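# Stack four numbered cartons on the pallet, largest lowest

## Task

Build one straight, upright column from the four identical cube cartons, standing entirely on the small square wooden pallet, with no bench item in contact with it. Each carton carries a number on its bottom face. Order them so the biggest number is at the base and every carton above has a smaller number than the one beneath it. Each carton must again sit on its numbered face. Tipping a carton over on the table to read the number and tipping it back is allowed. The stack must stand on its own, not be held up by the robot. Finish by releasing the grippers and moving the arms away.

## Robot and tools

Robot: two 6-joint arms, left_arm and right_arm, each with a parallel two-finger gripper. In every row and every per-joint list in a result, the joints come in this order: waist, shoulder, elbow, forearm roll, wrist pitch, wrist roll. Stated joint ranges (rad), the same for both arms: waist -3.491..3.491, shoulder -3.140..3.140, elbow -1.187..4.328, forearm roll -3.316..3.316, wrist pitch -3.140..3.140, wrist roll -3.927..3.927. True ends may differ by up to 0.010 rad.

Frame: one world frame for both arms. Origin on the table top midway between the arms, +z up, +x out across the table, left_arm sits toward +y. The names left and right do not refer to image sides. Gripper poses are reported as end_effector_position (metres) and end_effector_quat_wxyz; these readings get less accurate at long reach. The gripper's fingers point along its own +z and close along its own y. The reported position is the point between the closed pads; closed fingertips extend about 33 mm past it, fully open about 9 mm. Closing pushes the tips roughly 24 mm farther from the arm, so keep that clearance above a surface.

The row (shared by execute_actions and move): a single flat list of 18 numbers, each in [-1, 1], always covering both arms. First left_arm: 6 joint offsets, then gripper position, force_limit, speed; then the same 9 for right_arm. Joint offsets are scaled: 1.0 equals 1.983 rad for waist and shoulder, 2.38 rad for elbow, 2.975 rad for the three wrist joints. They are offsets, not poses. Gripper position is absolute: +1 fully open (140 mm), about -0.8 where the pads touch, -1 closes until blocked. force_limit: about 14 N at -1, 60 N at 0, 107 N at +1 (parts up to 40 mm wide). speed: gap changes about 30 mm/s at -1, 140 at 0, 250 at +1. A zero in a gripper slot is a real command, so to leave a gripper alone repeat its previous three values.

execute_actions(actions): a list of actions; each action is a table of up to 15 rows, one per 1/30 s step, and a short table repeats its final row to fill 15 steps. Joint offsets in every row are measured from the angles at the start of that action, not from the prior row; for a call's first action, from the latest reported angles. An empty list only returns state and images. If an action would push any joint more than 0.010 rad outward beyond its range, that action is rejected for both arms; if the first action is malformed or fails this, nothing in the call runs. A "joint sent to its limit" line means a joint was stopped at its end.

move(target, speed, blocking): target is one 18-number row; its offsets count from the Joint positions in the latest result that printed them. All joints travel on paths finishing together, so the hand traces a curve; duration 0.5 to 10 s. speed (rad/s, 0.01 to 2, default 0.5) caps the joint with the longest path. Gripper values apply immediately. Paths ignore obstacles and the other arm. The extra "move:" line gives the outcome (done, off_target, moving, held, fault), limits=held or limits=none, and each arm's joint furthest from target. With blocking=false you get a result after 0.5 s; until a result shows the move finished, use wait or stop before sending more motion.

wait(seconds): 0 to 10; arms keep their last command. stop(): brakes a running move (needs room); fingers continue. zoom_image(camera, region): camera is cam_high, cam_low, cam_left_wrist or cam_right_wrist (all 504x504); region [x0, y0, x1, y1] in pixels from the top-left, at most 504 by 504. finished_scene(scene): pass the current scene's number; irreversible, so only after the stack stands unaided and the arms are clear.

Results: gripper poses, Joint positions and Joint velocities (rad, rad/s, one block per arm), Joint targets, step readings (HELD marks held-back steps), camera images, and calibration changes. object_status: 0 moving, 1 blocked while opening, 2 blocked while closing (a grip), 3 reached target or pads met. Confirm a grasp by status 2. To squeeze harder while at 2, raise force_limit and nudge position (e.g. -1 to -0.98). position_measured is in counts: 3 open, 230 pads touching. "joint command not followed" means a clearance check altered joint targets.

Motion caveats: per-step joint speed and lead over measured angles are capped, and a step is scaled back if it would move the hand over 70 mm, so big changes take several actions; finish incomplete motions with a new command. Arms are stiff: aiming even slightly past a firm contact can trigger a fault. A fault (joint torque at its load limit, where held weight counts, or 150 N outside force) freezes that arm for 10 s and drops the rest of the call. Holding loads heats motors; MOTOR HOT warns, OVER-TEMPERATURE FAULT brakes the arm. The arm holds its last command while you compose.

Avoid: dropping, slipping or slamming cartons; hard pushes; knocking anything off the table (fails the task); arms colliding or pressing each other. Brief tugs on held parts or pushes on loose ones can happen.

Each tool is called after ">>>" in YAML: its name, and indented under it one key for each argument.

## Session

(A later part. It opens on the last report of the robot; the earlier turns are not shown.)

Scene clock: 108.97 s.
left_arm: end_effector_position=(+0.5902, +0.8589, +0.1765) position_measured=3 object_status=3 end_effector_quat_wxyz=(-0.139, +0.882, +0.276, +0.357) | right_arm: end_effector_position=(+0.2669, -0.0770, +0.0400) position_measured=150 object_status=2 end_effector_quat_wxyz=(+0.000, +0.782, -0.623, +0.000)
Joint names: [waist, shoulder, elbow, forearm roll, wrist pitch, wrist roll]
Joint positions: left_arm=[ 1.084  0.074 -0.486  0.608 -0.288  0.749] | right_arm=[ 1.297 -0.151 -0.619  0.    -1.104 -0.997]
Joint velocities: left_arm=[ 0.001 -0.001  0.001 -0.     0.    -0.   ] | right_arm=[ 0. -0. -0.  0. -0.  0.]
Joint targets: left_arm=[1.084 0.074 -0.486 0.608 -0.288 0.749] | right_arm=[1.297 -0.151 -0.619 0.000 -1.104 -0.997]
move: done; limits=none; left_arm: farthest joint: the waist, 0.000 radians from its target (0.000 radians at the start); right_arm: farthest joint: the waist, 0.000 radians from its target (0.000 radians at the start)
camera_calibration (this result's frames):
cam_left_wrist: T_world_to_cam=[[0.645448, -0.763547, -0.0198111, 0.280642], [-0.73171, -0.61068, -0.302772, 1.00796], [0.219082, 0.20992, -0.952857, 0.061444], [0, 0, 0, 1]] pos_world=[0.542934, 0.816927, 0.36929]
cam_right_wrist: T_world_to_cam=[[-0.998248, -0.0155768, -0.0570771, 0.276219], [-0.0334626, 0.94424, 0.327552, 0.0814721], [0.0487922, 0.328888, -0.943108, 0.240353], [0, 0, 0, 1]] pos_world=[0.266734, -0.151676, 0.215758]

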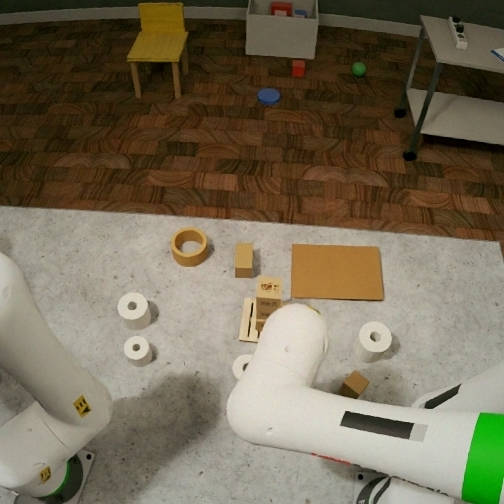

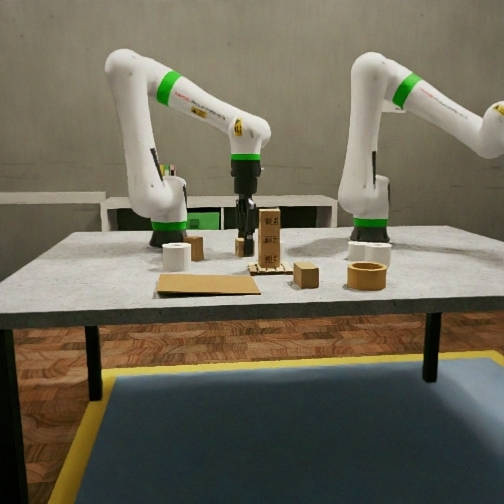

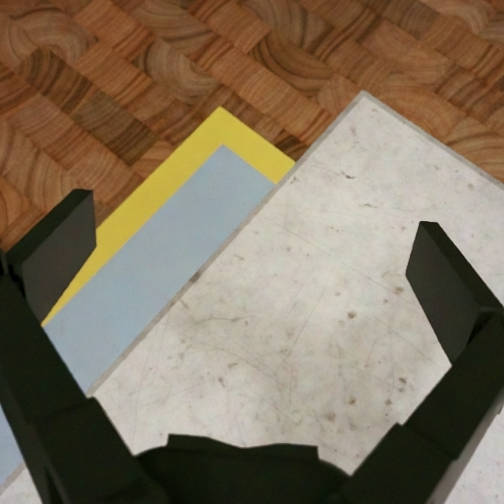

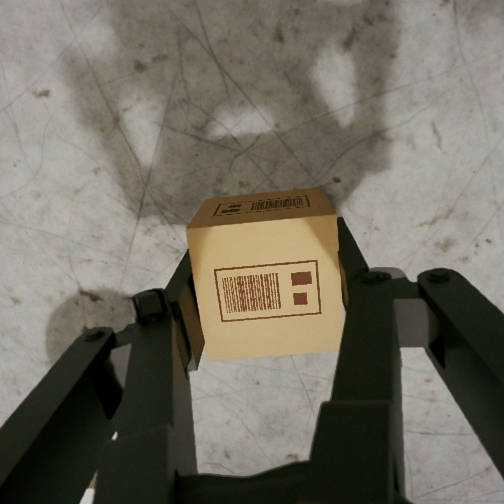

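>>> move:
  target: [0,0,0,0,0,0,1,0,0,0,-0.0494,0.0807,0,-0.0965,0,-1,0,0]
  speed: 0.3

>>> move:
  target: [0,0,0,0,0,0,1,0,0,0,-0.0025,0.126,0,-0.103,0,-1,0,0]
  speed: 0.4

>>> move:
  target: [0,0,0,0,0,0,1,0,0,-0.2017,0.261,0.208,0,0.007,0.0988,-1,0,0]
  speed: 0.4

>>> move:
  target: [0,0,0,0,0,0,1,0,0,0,0,-0.042,0,0.0336,0,-1,0,0]
  speed: 0.15

>>> zoom_image:
  camera: "cam_low"
  region: [210,140,330,290]

Scene clock: 111.23 s.
left_arm: end_effector_position=(+0.5902, +0.8589, +0.1765) position_measured=3 object_status=3 end_effector_quat_wxyz=(-0.139, +0.882, +0.276, +0.357) | right_arm: end_effector_position=(+0.2673, -0.0760, +0.1499) position_measured=150 object_status=2 end_effector_quat_wxyz=(-0.001, +0.782, -0.623, -0.000)
Joint names: [waist, shoulder, elbow, forearm roll, wrist pitch, wrist roll]
Joint positions: left_arm=[ 1.084  0.074 -0.486  0.608 -0.288  0.749] | right_arm=[ 1.297 -0.249 -0.427  0.    -1.391 -0.997]
Joint velocities: left_arm=[-0.001  0.001  0.001  0.    -0.     0.002] | right_arm=[-0.001 -0.001  0.001  0.    -0.001 -0.001]
Joint targets: left_arm=[1.084 0.074 -0.486 0.608 -0.288 0.749] | right_arm=[1.297 -0.249 -0.427 0.000 -1.391 -0.997]
move: done; limits=none; left_arm: farthest joint: the waist, 0.000 radians from its target (0.000 radians at the start); right_arm: farthest joint: the wrist pitch, 0.001 radians from its target (0.288 radians at the start)
camera_calibration (this result's frames):
cam_left_wrist: T_world_to_cam=[[0.645448, -0.763547, -0.0198109, 0.280642], [-0.73171, -0.61068, -0.302772, 1.00796], [0.219082, 0.209919, -0.952857, 0.0614441], [0, 0, 0, 1]] pos_world=[0.542934, 0.816927, 0.36929]
cam_right_wrist: T_world_to_cam=[[-0.99819, -0.0153819, -0.0581333, 0.283035], [-0.033762, 0.943337, 0.330115, 0.0441745], [0.0497615, 0.33148, -0.942149, 0.343396], [0, 0, 0, 1]] pos_world=[0.266927, -0.151147, 0.325402]

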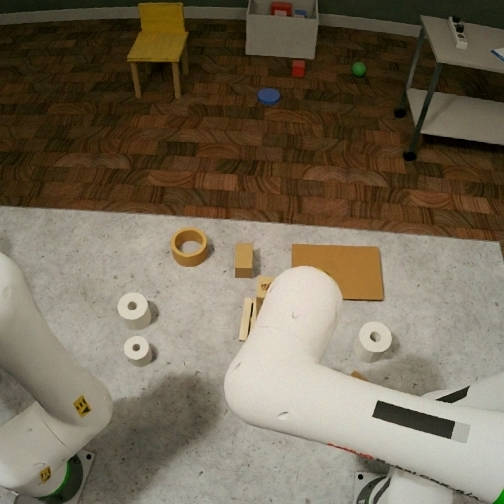

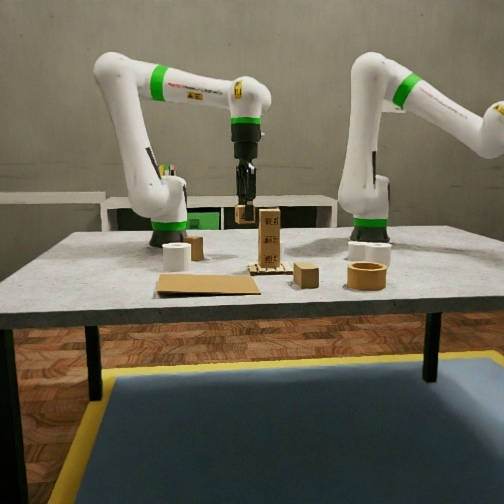

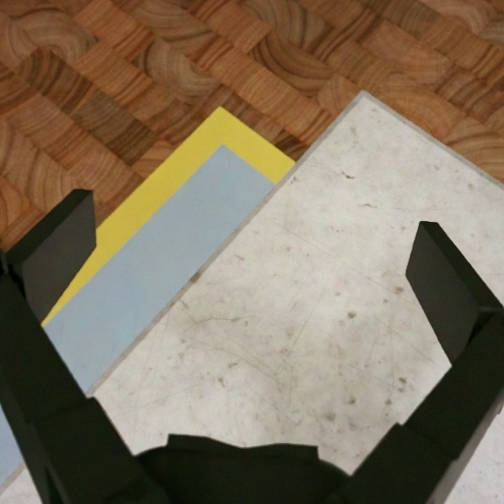

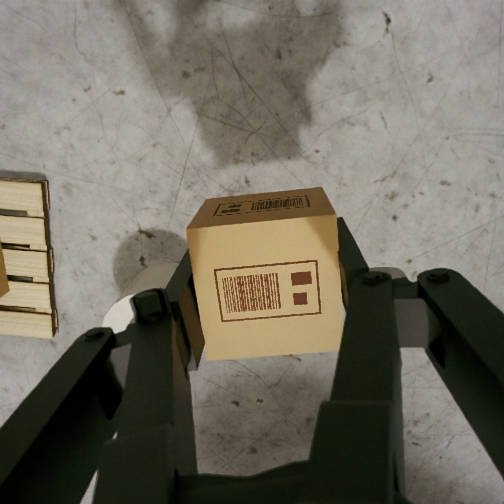

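Scene clock: 112.50 s.
left_arm: end_effector_position=(+0.5902, +0.8589, +0.1765) position_measured=3 object_status=3 end_effector_quat_wxyz=(-0.139, +0.882, +0.276, +0.357) | right_arm: end_effector_position=(+0.2676, -0.0753, +0.2799) position_measured=150 object_status=2 end_effector_quat_wxyz=(-0.001, +0.782, -0.623, -0.000)
Joint names: [waist, shoulder, elbow, forearm roll, wrist pitch, wrist roll]
Joint positions: left_arm=[ 1.084  0.074 -0.486  0.608 -0.288  0.749] | right_arm=[ 1.297 -0.254 -0.127  0.    -1.697 -0.997]
Joint velocities: left_arm=[-0.001 -0.    -0.001  0.     0.    -0.002] | right_arm=[-0.    -0.001  0.001 -0.    -0.001 -0.   ]
Joint targets: left_arm=[1.084 0.074 -0.486 0.608 -0.288 0.749] | right_arm=[1.297 -0.254 -0.127 0.000 -1.697 -0.997]
move: done; limits=none; left_arm: farthest joint: the waist, 0.000 radians from its target (0.000 radians at the start); right_arm: farthest joint: the wrist pitch, 0.001 radians from its target (0.307 radians at the start)
camera_calibration (this result's frames):
cam_left_wrist: T_world_to_cam=[[0.645448, -0.763547, -0.019811, 0.280642], [-0.73171, -0.61068, -0.302772, 1.00796], [0.219082, 0.209919, -0.952857, 0.0614441], [0, 0, 0, 1]] pos_world=[0.542934, 0.816927, 0.36929]
cam_right_wrist: T_world_to_cam=[[-0.998223, -0.0154286, -0.0575589, 0.290701], [-0.0335413, 0.943838, 0.328701, 0.00099036], [0.0492549, 0.330048, -0.942678, 0.465792], [0, 0, 0, 1]] pos_world=[0.267275, -0.150183, 0.455499]

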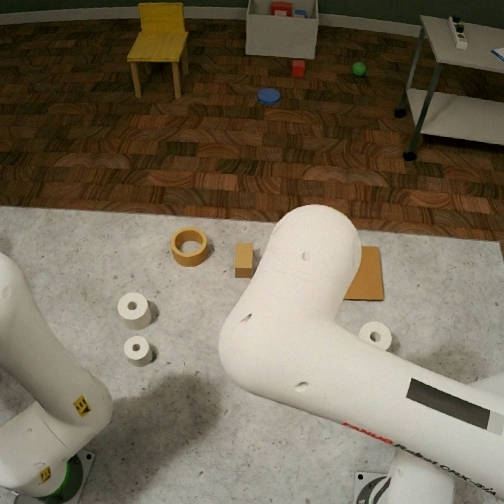

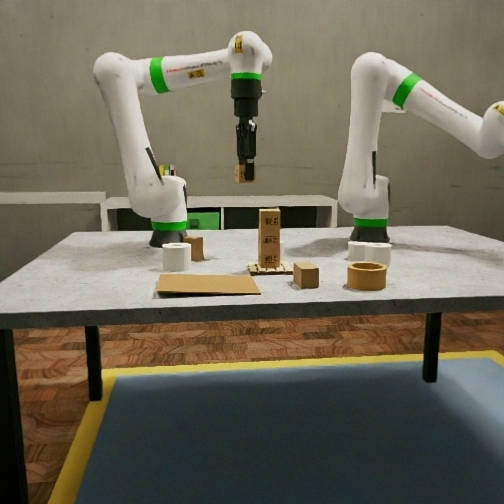

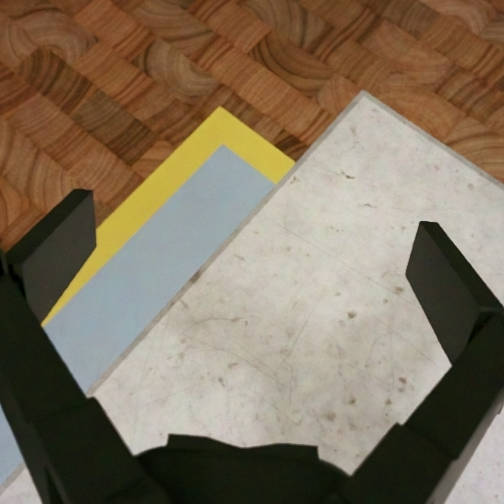

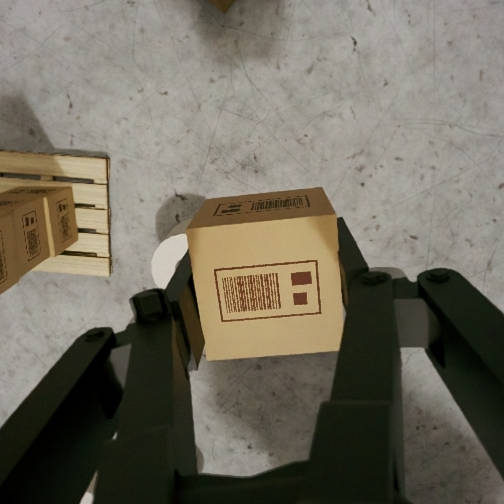

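Scene clock: 114.30 s.
left_arm: end_effector_position=(+0.5902, +0.8589, +0.1765) position_measured=3 object_status=3 end_effector_quat_wxyz=(-0.139, +0.882, +0.276, +0.357) | right_arm: end_effector_position=(+0.4936, -0.0326, +0.2692) position_measured=150 object_status=2 end_effector_quat_wxyz=(+0.000, +0.748, -0.664, +0.000)
Joint names: [waist, shoulder, elbow, forearm roll, wrist pitch, wrist roll]
Joint positions: left_arm=[ 1.084  0.074 -0.486  0.608 -0.288  0.749] | right_arm=[ 0.897  0.264  0.368  0.    -1.676 -0.703]
Joint velocities: left_arm=[-0.003 -0.002  0.     0.001  0.    -0.001] | right_arm=[ 0.     0.001  0.001  0.001  0.    -0.   ]
Joint targets: left_arm=[1.084 0.074 -0.486 0.608 -0.288 0.749] | right_arm=[0.897 0.264 0.368 0.000 -1.676 -0.703]
move: done; limits=none; left_arm: farthest joint: the waist, 0.000 radians from its target (0.000 radians at the start); right_arm: farthest joint: the waist, 0.000 radians from its target (0.400 radians at the start)
camera_calibration (this result's frames):
cam_left_wrist: T_world_to_cam=[[0.645448, -0.763547, -0.0198109, 0.280642], [-0.73171, -0.61068, -0.302772, 1.00796], [0.219082, 0.209919, -0.952857, 0.061444], [0, 0, 0, 1]] pos_world=[0.542934, 0.816927, 0.36929]
cam_right_wrist: T_world_to_cam=[[-0.994301, 0.0902574, -0.0567298, 0.51766], [0.0668934, 0.942581, 0.327211, -0.0774733], [0.0830056, 0.321552, -0.943247, 0.413729], [0, 0, 0, 1]] pos_world=[0.485551, -0.106733, 0.444966]

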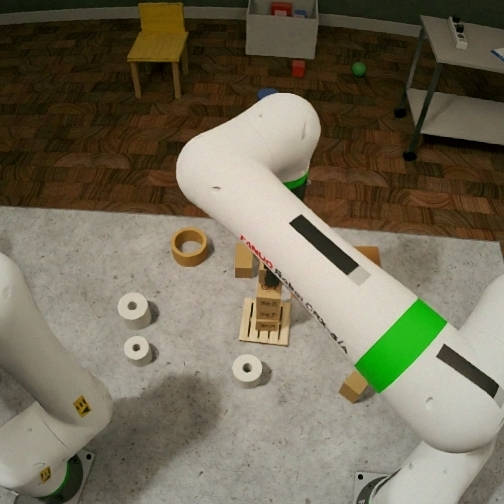

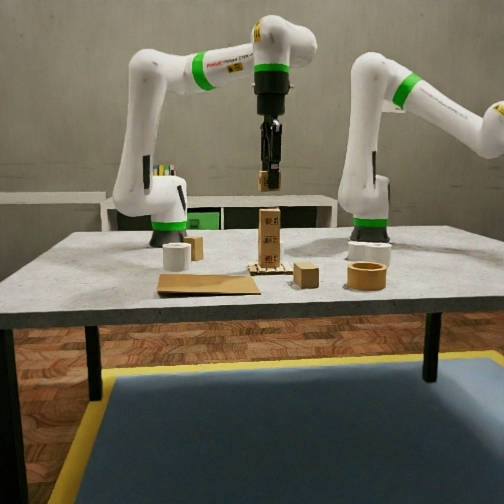

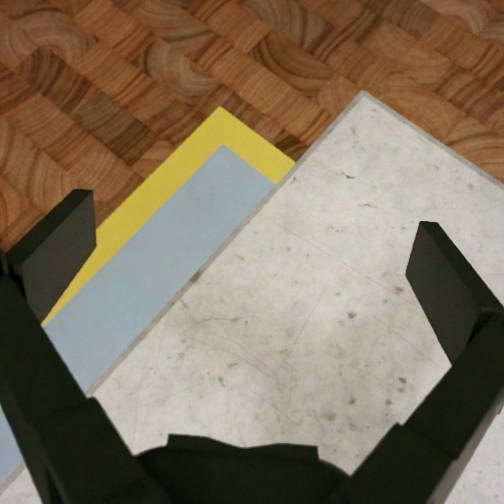

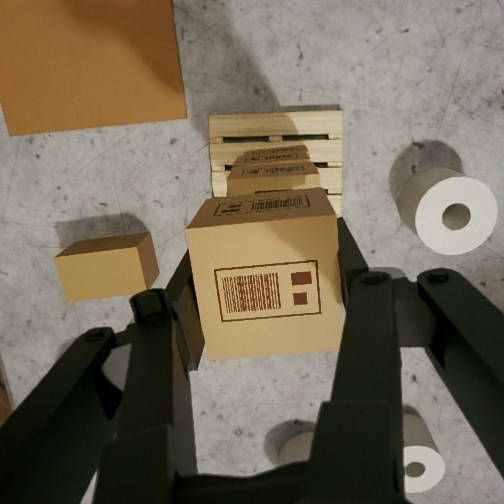

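Scene clock: 115.33 s.
left_arm: end_effector_position=(+0.5902, +0.8589, +0.1765) position_measured=3 object_status=3 end_effector_quat_wxyz=(-0.139, +0.882, +0.276, +0.357) | right_arm: end_effector_position=(+0.4952, -0.0309, +0.2264) position_measured=150 object_status=2 end_effector_quat_wxyz=(+0.000, +0.748, -0.664, +0.000)
Joint names: [waist, shoulder, elbow, forearm roll, wrist pitch, wrist roll]
Joint positions: left_arm=[ 1.084  0.074 -0.486  0.608 -0.288  0.749] | right_arm=[ 0.897  0.264  0.268  0.    -1.576 -0.703]
Joint velocities: left_arm=[ 0.    -0.001  0.002 -0.    -0.    -0.   ] | right_arm=[ 0.     0.001 -0.002 -0.     0.001  0.001]
Joint targets: left_arm=[1.084 0.074 -0.486 0.608 -0.288 0.749] | right_arm=[0.897 0.264 0.268 0.000 -1.576 -0.703]
move: done; limits=none; left_arm: farthest joint: the waist, 0.000 radians from its target (0.000 radians at the start); right_arm: farthest joint: the waist, 0.000 radians from its target (0.000 radians at the start)
camera_calibration (this result's frames):
cam_left_wrist: T_world_to_cam=[[0.645448, -0.763547, -0.019811, 0.280642], [-0.73171, -0.61068, -0.302772, 1.00796], [0.219082, 0.209919, -0.952857, 0.0614442], [0, 0, 0, 1]] pos_world=[0.542934, 0.816927, 0.36929]
cam_right_wrist: T_world_to_cam=[[-0.994303, 0.090254, -0.0567156, 0.516673], [0.0668964, 0.942587, 0.327193, -0.0651622], [0.0829898, 0.321535, -0.943254, 0.372614], [0, 0, 0, 1]] pos_world=[0.487165, -0.105019, 0.402093]

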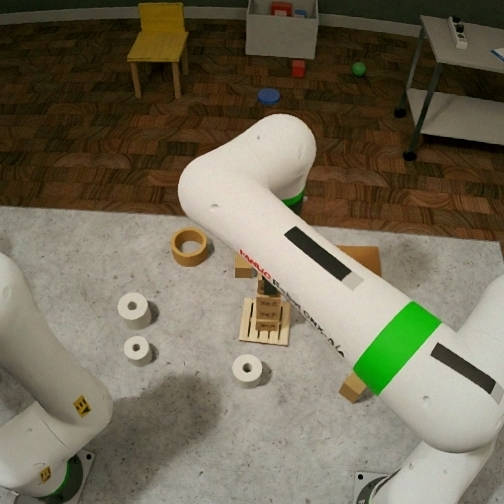

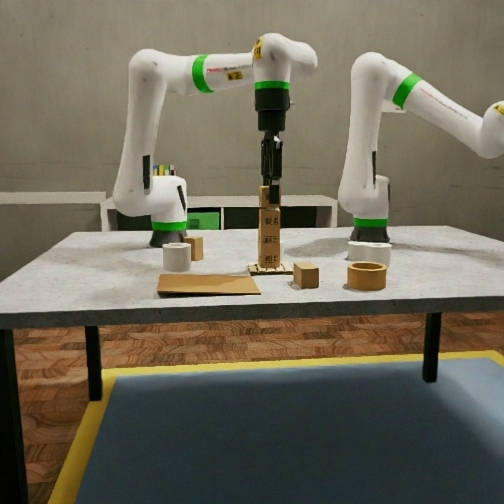

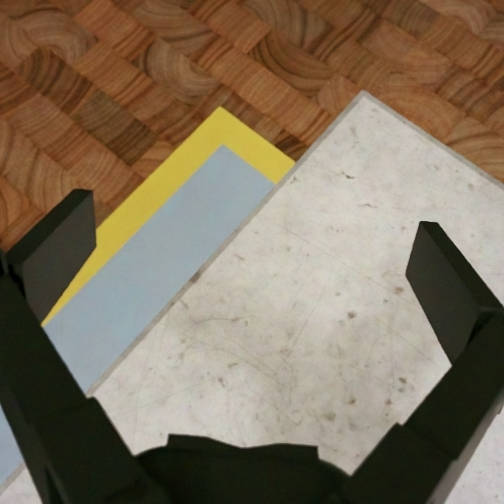

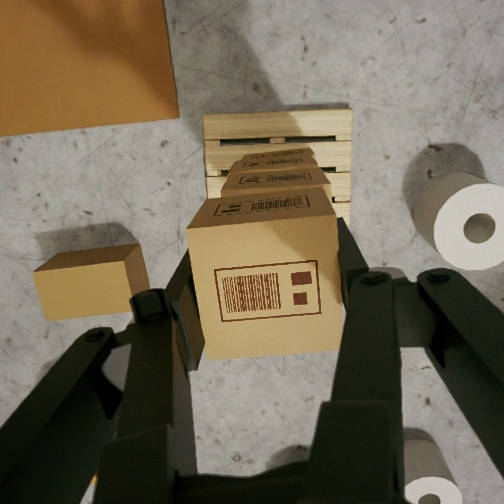

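Region (210, 140, 330, 290) of cam_low's 504x504 image, scaled by 3.360, with more detail than that image has; it fills the left 403 columns of this view, and the rest is white.

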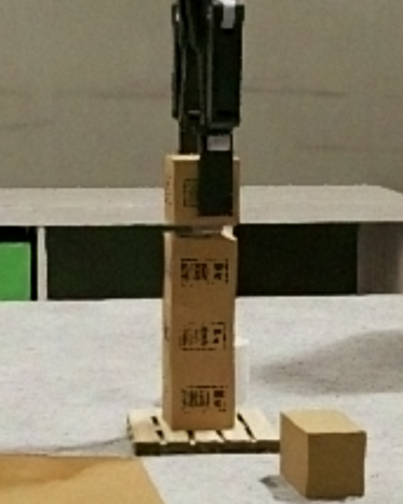

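>>> move:
  target: [0,0,0,0,0,0,1,0,0,0,-0.0051,-0.0043,0,0,0,-1,0,0]
  speed: 0.05

>>> move:
  target: [0,0,0,0,0,0,1,0,0,0,0,-0.005,0,0.004,0,-1,0,0]
  speed: 0.05

>>> zoom_image:
  camera: "cam_low"
  region: [210,150,330,270]

Scene clock: 116.47 s.
left_arm: end_effector_position=(+0.5902, +0.8589, +0.1765) position_measured=3 object_status=3 end_effector_quat_wxyz=(-0.139, +0.882, +0.276, +0.357) | right_arm: end_effector_position=(+0.4925, -0.0338, +0.2274) position_measured=150 object_status=2 end_effector_quat_wxyz=(+0.000, +0.748, -0.664, +0.000)
Joint names: [waist, shoulder, elbow, forearm roll, wrist pitch, wrist roll]
Joint positions: left_arm=[ 1.084  0.074 -0.486  0.608 -0.288  0.749] | right_arm=[ 0.897  0.254  0.258  0.    -1.576 -0.703]
Joint velocities: left_arm=[-0.     0.001  0.     0.    -0.     0.   ] | right_arm=[-0.001 -0.001 -0.001  0.     0.    -0.001]
Joint targets: left_arm=[1.084 0.074 -0.486 0.608 -0.288 0.749] | right_arm=[0.897 0.253 0.258 0.000 -1.576 -0.703]
move: done; limits=none; left_arm: farthest joint: the waist, 0.000 radians from its target (0.000 radians at the start); right_arm: farthest joint: the waist, 0.000 radians from its target (0.000 radians at the start)
camera_calibration (this result's frames):
cam_left_wrist: T_world_to_cam=[[0.645448, -0.763547, -0.0198111, 0.280642], [-0.73171, -0.61068, -0.302772, 1.00796], [0.219083, 0.20992, -0.952857, 0.0614439], [0, 0, 0, 1]] pos_world=[0.542934, 0.816927, 0.36929]
cam_right_wrist: T_world_to_cam=[[-0.994304, 0.0902527, -0.0567004, 0.514295], [0.0669017, 0.942593, 0.327175, -0.0625612], [0.0829738, 0.321518, -0.943261, 0.374724], [0, 0, 0, 1]] pos_world=[0.484459, -0.107927, 0.403092]

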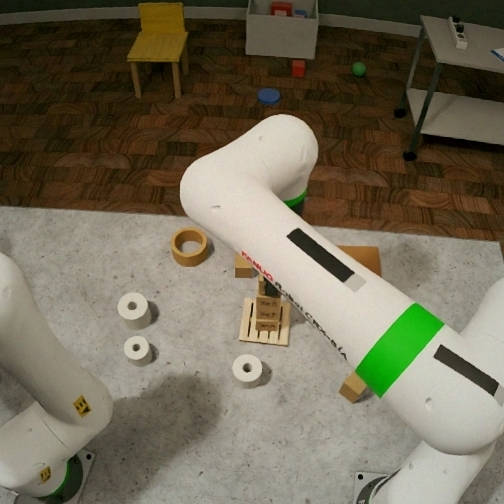

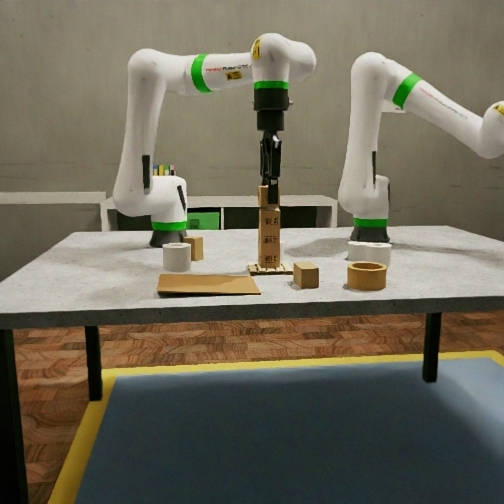

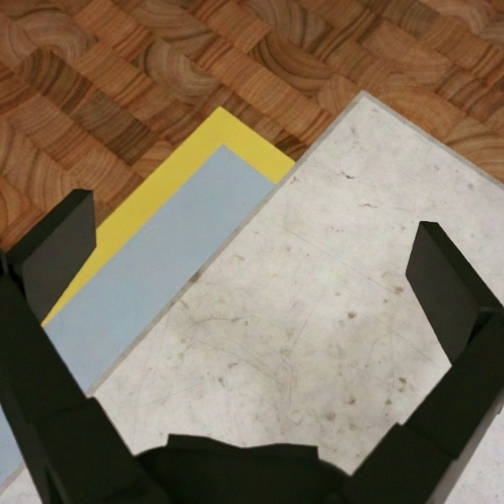

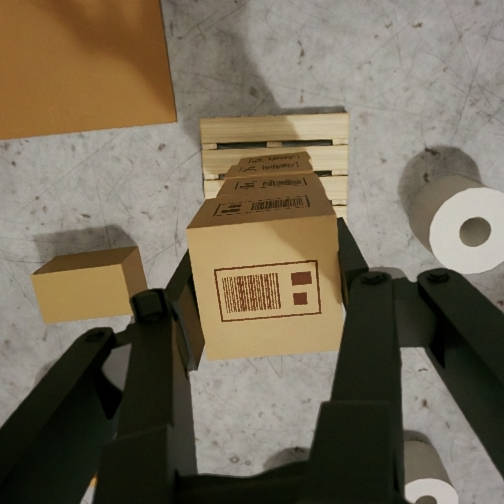

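Scene clock: 117.20 s.
left_arm: end_effector_position=(+0.5902, +0.8589, +0.1765) position_measured=3 object_status=3 end_effector_quat_wxyz=(-0.139, +0.882, +0.276, +0.357) | right_arm: end_effector_position=(+0.4925, -0.0338, +0.2223) position_measured=150 object_status=2 end_effector_quat_wxyz=(+0.000, +0.748, -0.664, +0.000)
Joint names: [waist, shoulder, elbow, forearm roll, wrist pitch, wrist roll]
Joint positions: left_arm=[ 1.084  0.074 -0.486  0.608 -0.288  0.749] | right_arm=[ 0.897  0.254  0.246  0.    -1.564 -0.703]
Joint velocities: left_arm=[-0.     0.002 -0.     0.     0.     0.   ] | right_arm=[ 0.001  0.    -0.001 -0.     0.001 -0.001]
Joint targets: left_arm=[1.084 0.074 -0.486 0.608 -0.288 0.749] | right_arm=[0.897 0.254 0.246 0.000 -1.564 -0.703]
move: done; limits=none; left_arm: farthest joint: the waist, 0.000 radians from its target (0.000 radians at the start); right_arm: farthest joint: the waist, 0.000 radians from its target (0.000 radians at the start)
camera_calibration (this result's frames):
cam_left_wrist: T_world_to_cam=[[0.645448, -0.763547, -0.0198111, 0.280642], [-0.73171, -0.61068, -0.302772, 1.00796], [0.219082, 0.20992, -0.952857, 0.0614439], [0, 0, 0, 1]] pos_world=[0.542934, 0.816927, 0.36929]
cam_right_wrist: T_world_to_cam=[[-0.994302, 0.0902531, -0.0567296, 0.51401], [0.0668896, 0.942581, 0.32721, -0.0609028], [0.083004, 0.321551, -0.943247, 0.369936], [0, 0, 0, 1]] pos_world=[0.484449, -0.107938, 0.398028]

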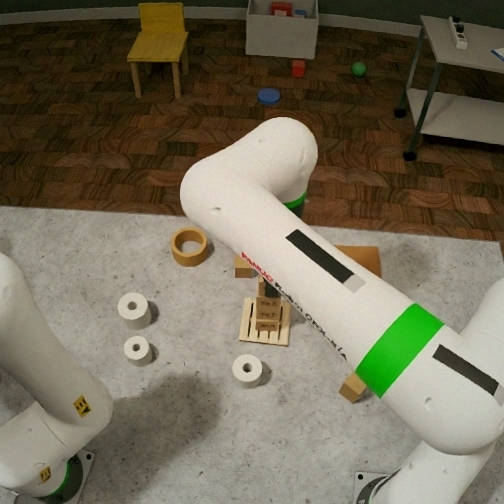

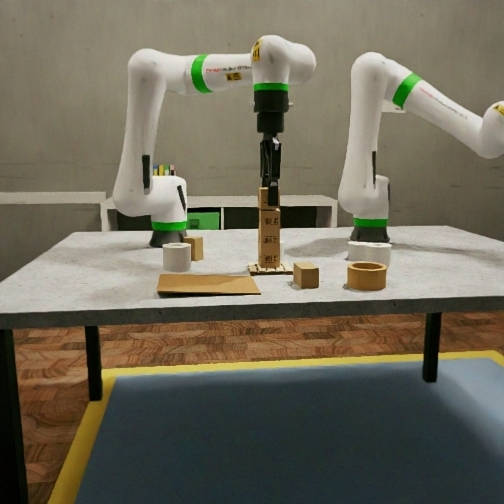

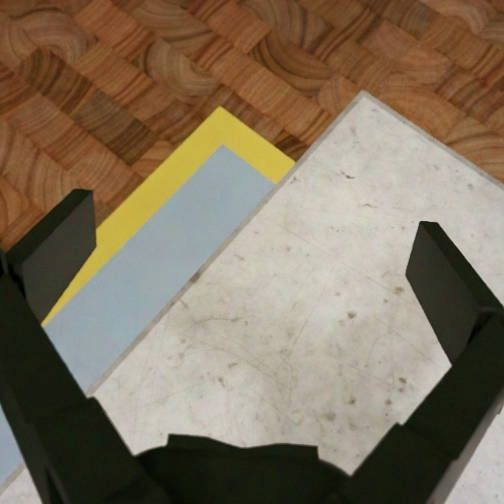

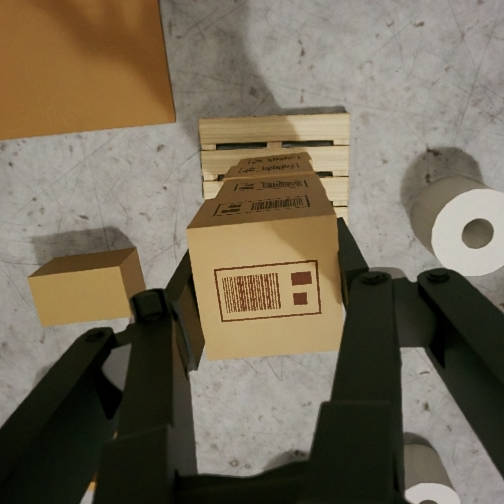

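Region (210, 150, 330, 270) of cam_low's 504x504 image, scaled by 4.200, with more detail than that image has.

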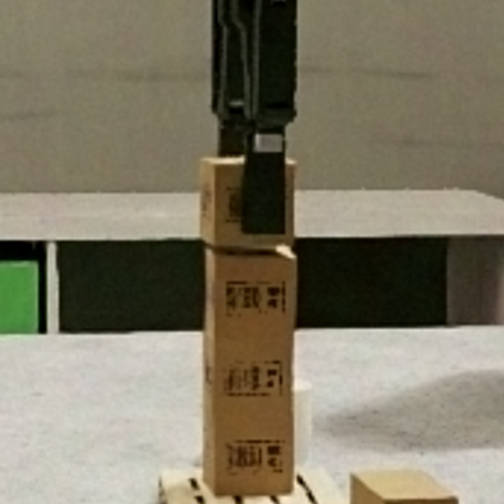

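>>> move:
  target: [0,0,0,0,0,0,1,0,0,0.0015,0,-0.002,0,0.0016,-0.001,-1,0,0]
  speed: 0.04

>>> move:
  target: [0,0,0,0,0,0,1,0,0,0,0,0,0,0,0,0.4,0,-0.5]

>>> move:
  target: [0,0,0,0,0,0,1,0,0,0,0,0.09,0,-0.072,0,0.4,0,-0.5]
  speed: 0.3

>>> move:
  target: [0,0,0,0,0,0,1,0,0,-0.3,-0.2,-0.1,0,0,0,0.4,0,-0.5]
  speed: 0.5

>>> zoom_image:
  camera: "cam_low"
  region: [200,150,340,290]

Scene clock: 118.57 s.
left_arm: end_effector_position=(+0.5902, +0.8589, +0.1765) position_measured=3 object_status=3 end_effector_quat_wxyz=(-0.139, +0.882, +0.276, +0.357) | right_arm: end_effector_position=(+0.4916, -0.0324, +0.2203) position_measured=150 object_status=2 end_effector_quat_wxyz=(+0.000, +0.748, -0.664, +0.000)
Joint names: [waist, shoulder, elbow, forearm roll, wrist pitch, wrist roll]
Joint positions: left_arm=[ 1.084  0.074 -0.486  0.608 -0.288  0.749] | right_arm=[ 0.9    0.254  0.242  0.    -1.56  -0.706]
Joint velocities: left_arm=[ 0.001  0.002 -0.001 -0.001  0.     0.001] | right_arm=[ 0.     0.001 -0.001  0.001  0.001  0.001]
Joint targets: left_arm=[1.084 0.074 -0.486 0.608 -0.288 0.749] | right_arm=[0.900 0.254 0.242 0.000 -1.560 -0.706]
move: done; limits=none; left_arm: farthest joint: the waist, 0.000 radians from its target (0.000 radians at the start); right_arm: farthest joint: the waist, 0.000 radians from its target (0.003 radians at the start)
camera_calibration (this result's frames):
cam_left_wrist: T_world_to_cam=[[0.645448, -0.763547, -0.0198111, 0.280642], [-0.73171, -0.61068, -0.302772, 1.00796], [0.219082, 0.20992, -0.952857, 0.061444], [0, 0, 0, 1]] pos_world=[0.542934, 0.816927, 0.36929]
cam_right_wrist: T_world_to_cam=[[-0.994302, 0.0902539, -0.0567327, 0.512878], [0.0668892, 0.942581, 0.32721, -0.0614366], [0.0830072, 0.321551, -0.943247, 0.367668], [0, 0, 0, 1]] pos_world=[0.483546, -0.106604, 0.396001]

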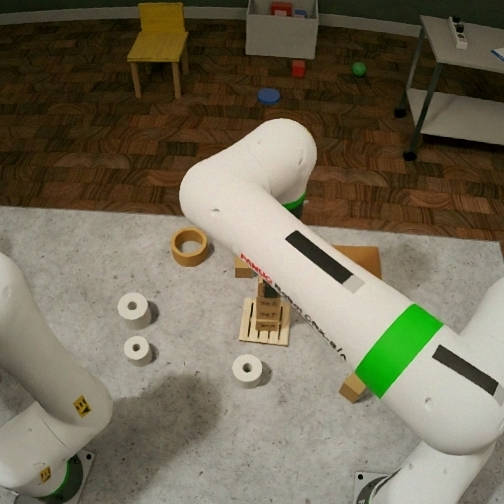

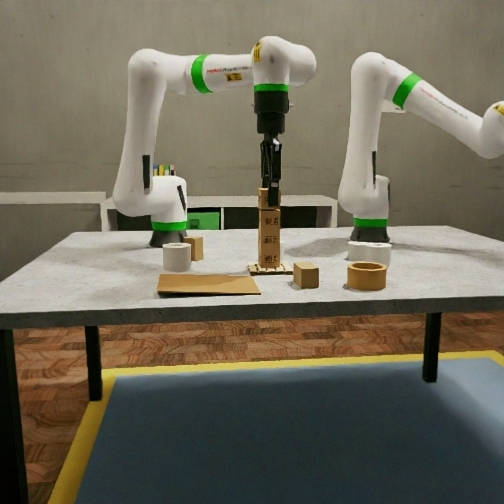

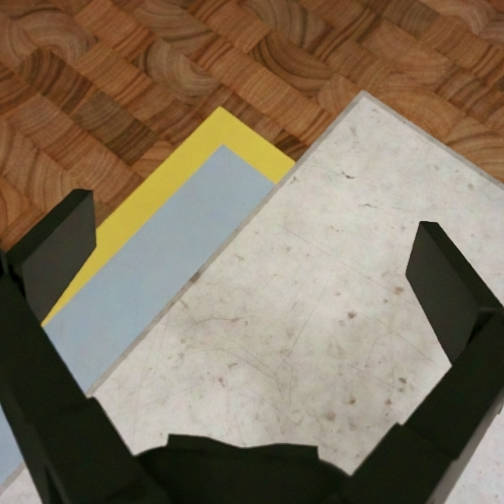

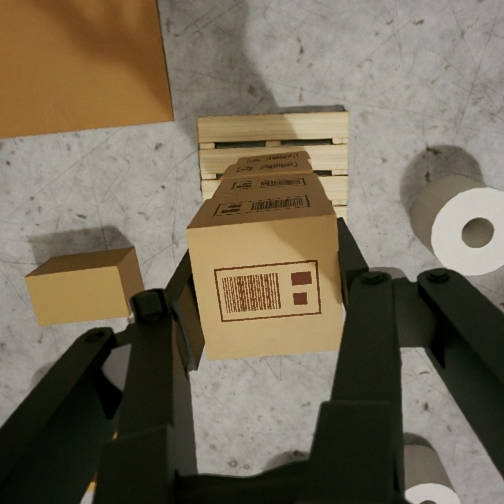

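Scene clock: 119.33 s.
left_arm: end_effector_position=(+0.5902, +0.8589, +0.1765) position_measured=3 object_status=3 end_effector_quat_wxyz=(-0.139, +0.882, +0.276, +0.357) | right_arm: end_effector_position=(+0.4916, -0.0324, +0.2203) position_measured=78 object_status=3 end_effector_quat_wxyz=(+0.000, +0.748, -0.664, +0.000)
Joint names: [waist, shoulder, elbow, forearm roll, wrist pitch, wrist roll]
Joint positions: left_arm=[ 1.084  0.074 -0.486  0.608 -0.288  0.749] | right_arm=[ 0.9    0.254  0.242  0.    -1.56  -0.706]
Joint velocities: left_arm=[ 0.001 -0.002 -0.002  0.001 -0.    -0.001] | right_arm=[-0.    -0.     0.     0.     0.    -0.001]
Joint targets: left_arm=[1.084 0.074 -0.486 0.608 -0.288 0.749] | right_arm=[0.900 0.254 0.242 0.000 -1.560 -0.706]
move: done; limits=none; left_arm: farthest joint: the waist, 0.000 radians from its target (0.000 radians at the start); right_arm: farthest joint: the waist, 0.000 radians from its target (0.000 radians at the start)
camera_calibration (this result's frames):
cam_left_wrist: T_world_to_cam=[[0.645448, -0.763547, -0.0198112, 0.280642], [-0.73171, -0.61068, -0.302772, 1.00796], [0.219082, 0.20992, -0.952857, 0.0614439], [0, 0, 0, 1]] pos_world=[0.542934, 0.816927, 0.36929]
cam_right_wrist: T_world_to_cam=[[-0.994302, 0.090254, -0.0567315, 0.512874], [0.0668899, 0.942582, 0.327209, -0.0614377], [0.083006, 0.32155, -0.943247, 0.36766], [0, 0, 0, 1]] pos_world=[0.483543, -0.1066, 0.395993]

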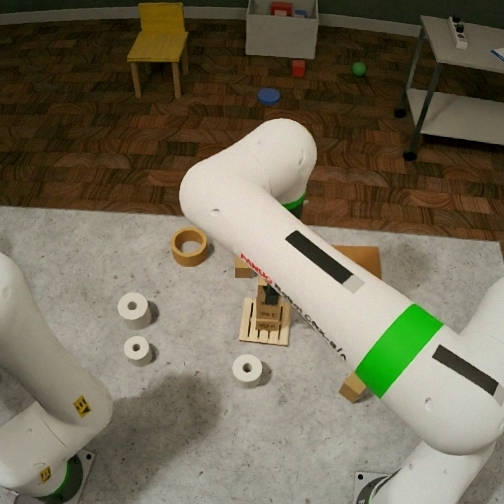

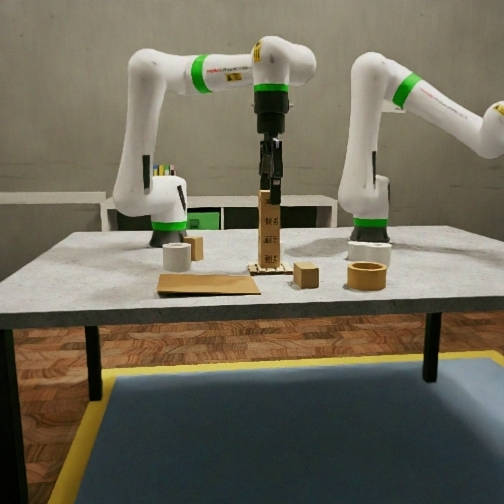

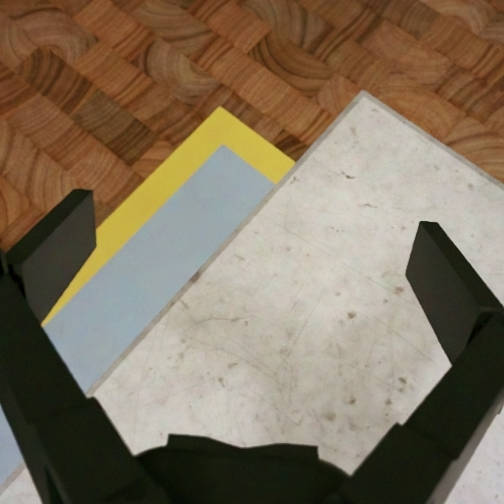

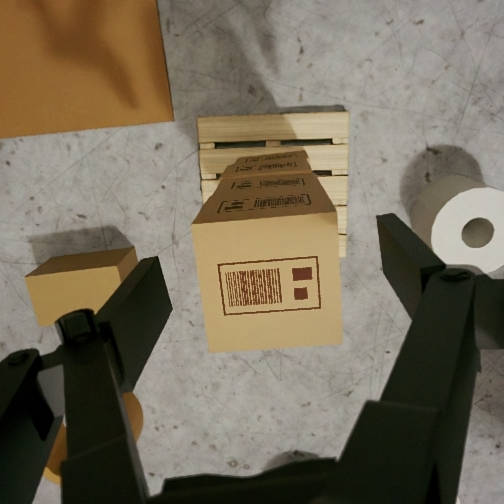

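Scene clock: 120.50 s.
left_arm: end_effector_position=(+0.5902, +0.8589, +0.1765) position_measured=3 object_status=3 end_effector_quat_wxyz=(-0.139, +0.882, +0.276, +0.357) | right_arm: end_effector_position=(+0.4857, -0.0389, +0.3118) position_measured=78 object_status=3 end_effector_quat_wxyz=(+0.000, +0.748, -0.664, +0.000)
Joint names: [waist, shoulder, elbow, forearm roll, wrist pitch, wrist roll]
Joint positions: left_arm=[ 1.084  0.074 -0.486  0.608 -0.288  0.749] | right_arm=[ 0.9    0.253  0.456  0.    -1.774 -0.706]
Joint velocities: left_arm=[-0.001  0.001  0.    -0.002 -0.     0.   ] | right_arm=[-0.    -0.     0.002 -0.001 -0.001  0.   ]
Joint targets: left_arm=[1.084 0.074 -0.486 0.608 -0.288 0.749] | right_arm=[0.900 0.254 0.456 0.000 -1.774 -0.706]
move: done; limits=none; left_arm: farthest joint: the waist, 0.000 radians from its target (0.000 radians at the start); right_arm: farthest joint: the shoulder, 0.001 radians from its target (0.000 radians at the start)
camera_calibration (this result's frames):
cam_left_wrist: T_world_to_cam=[[0.645448, -0.763547, -0.0198111, 0.280642], [-0.73171, -0.61068, -0.302772, 1.00796], [0.219082, 0.20992, -0.952857, 0.061444], [0, 0, 0, 1]] pos_world=[0.542934, 0.816927, 0.36929]
cam_right_wrist: T_world_to_cam=[[-0.994297, 0.0902852, -0.0567689, 0.51275], [0.0669031, 0.942564, 0.327258, -0.0849539], [0.0830549, 0.321594, -0.943228, 0.456504], [0, 0, 0, 1]] pos_world=[0.477594, -0.113028, 0.487497]

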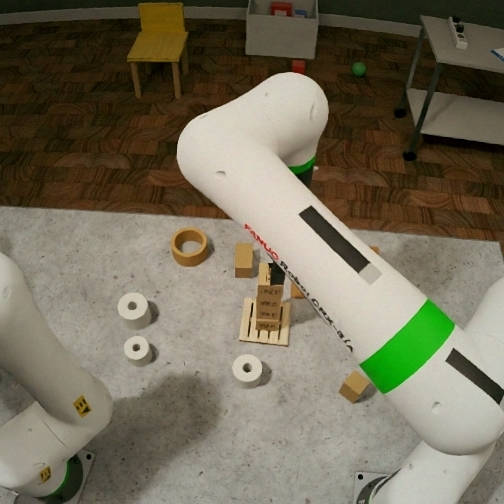

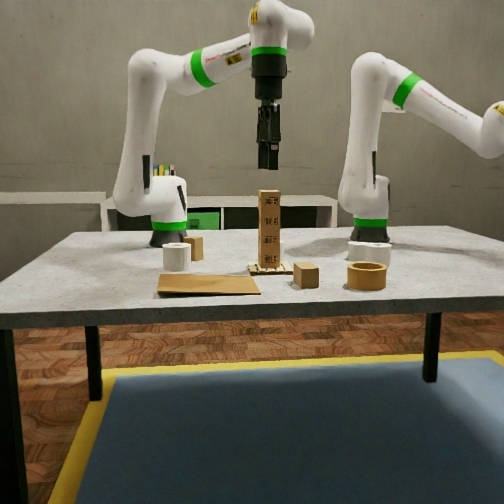

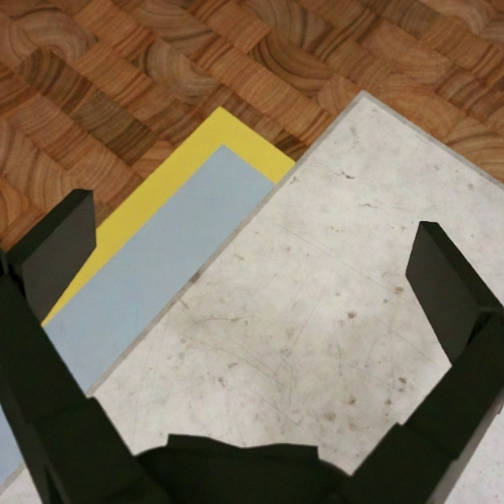

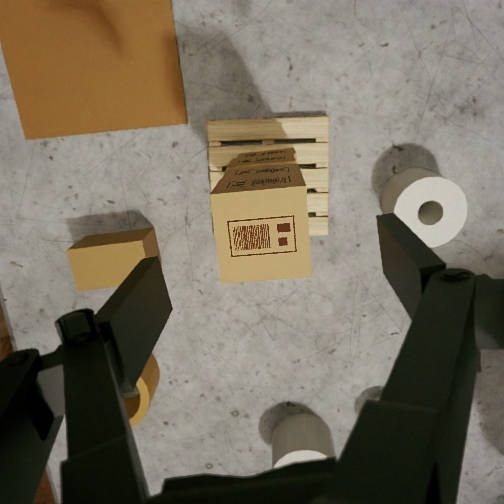

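Scene clock: 122.20 s.
left_arm: end_effector_position=(+0.5902, +0.8589, +0.1765) position_measured=3 object_status=3 end_effector_quat_wxyz=(-0.139, +0.882, +0.276, +0.357) | right_arm: end_effector_position=(+0.4535, -0.3708, +0.3906) position_measured=78 object_status=3 end_effector_quat_wxyz=(+0.075, -0.519, +0.851, -0.025)
Joint names: [waist, shoulder, elbow, forearm roll, wrist pitch, wrist roll]
Joint positions: left_arm=[ 1.084  0.074 -0.486  0.608 -0.288  0.749] | right_arm=[ 0.305 -0.143  0.218  0.    -1.774 -0.706]
Joint velocities: left_arm=[-0.001 -0.    -0.001  0.    -0.     0.001] | right_arm=[-0.002 -0.001 -0.    -0.    -0.     0.   ]
Joint targets: left_arm=[1.084 0.074 -0.486 0.608 -0.288 0.749] | right_arm=[0.305 -0.143 0.218 0.000 -1.774 -0.706]
move: done; limits=none; left_arm: farthest joint: the waist, 0.000 radians from its target (0.000 radians at the start); right_arm: farthest joint: the shoulder, 0.001 radians from its target (0.397 radians at the start)
camera_calibration (this result's frames):
cam_left_wrist: T_world_to_cam=[[0.645448, -0.763547, -0.019811, 0.280642], [-0.73171, -0.61068, -0.302772, 1.00796], [0.219082, 0.20992, -0.952857, 0.061444], [0, 0, 0, 1]] pos_world=[0.542934, 0.816927, 0.36929]
cam_right_wrist: T_world_to_cam=[[-0.756722, 0.635771, -0.152208, 0.647007], [0.524299, 0.729287, 0.439603, -0.126129], [0.39049, 0.252855, -0.885202, 0.452666], [0, 0, 0, 1]] pos_world=[0.378972, -0.433823, 0.554626]

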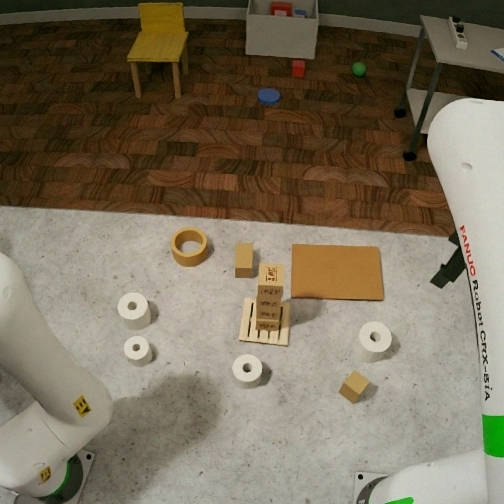

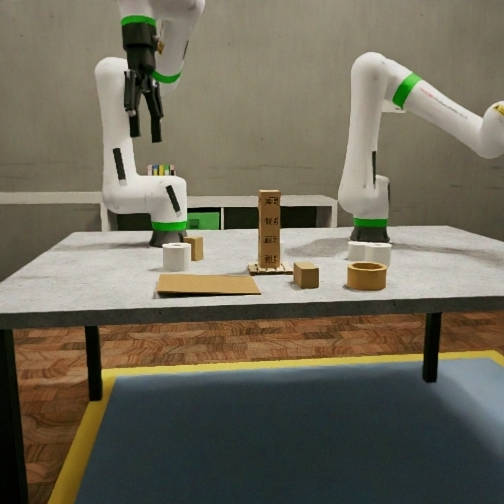

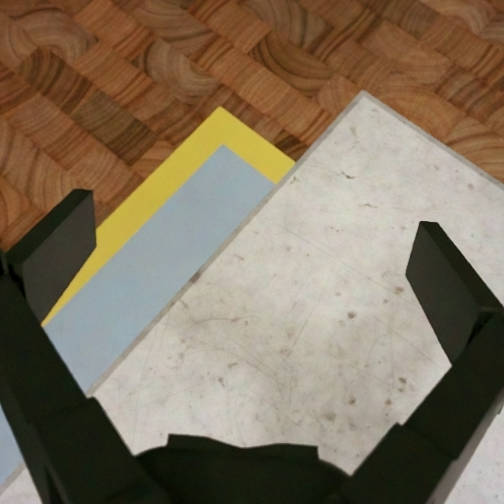

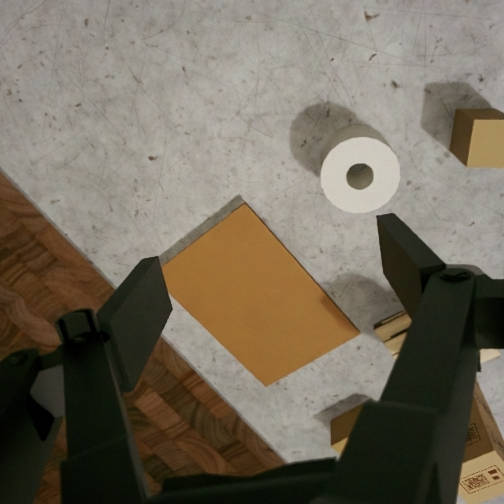

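Region (200, 150, 340, 290) of cam_low's 504x504 image, scaled by 3.600, with more detail than that image has.

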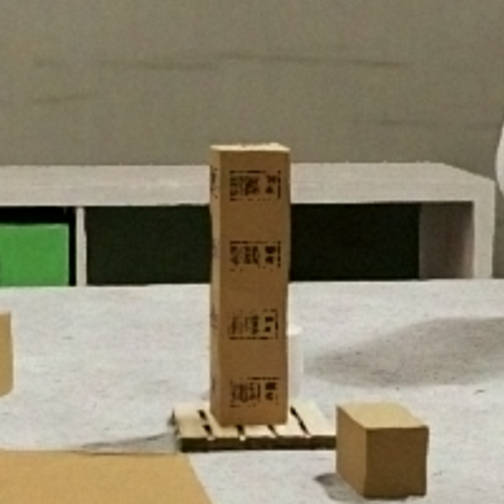

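>>> finished_scene:
  scene: 2

The scene is finished: the task was done.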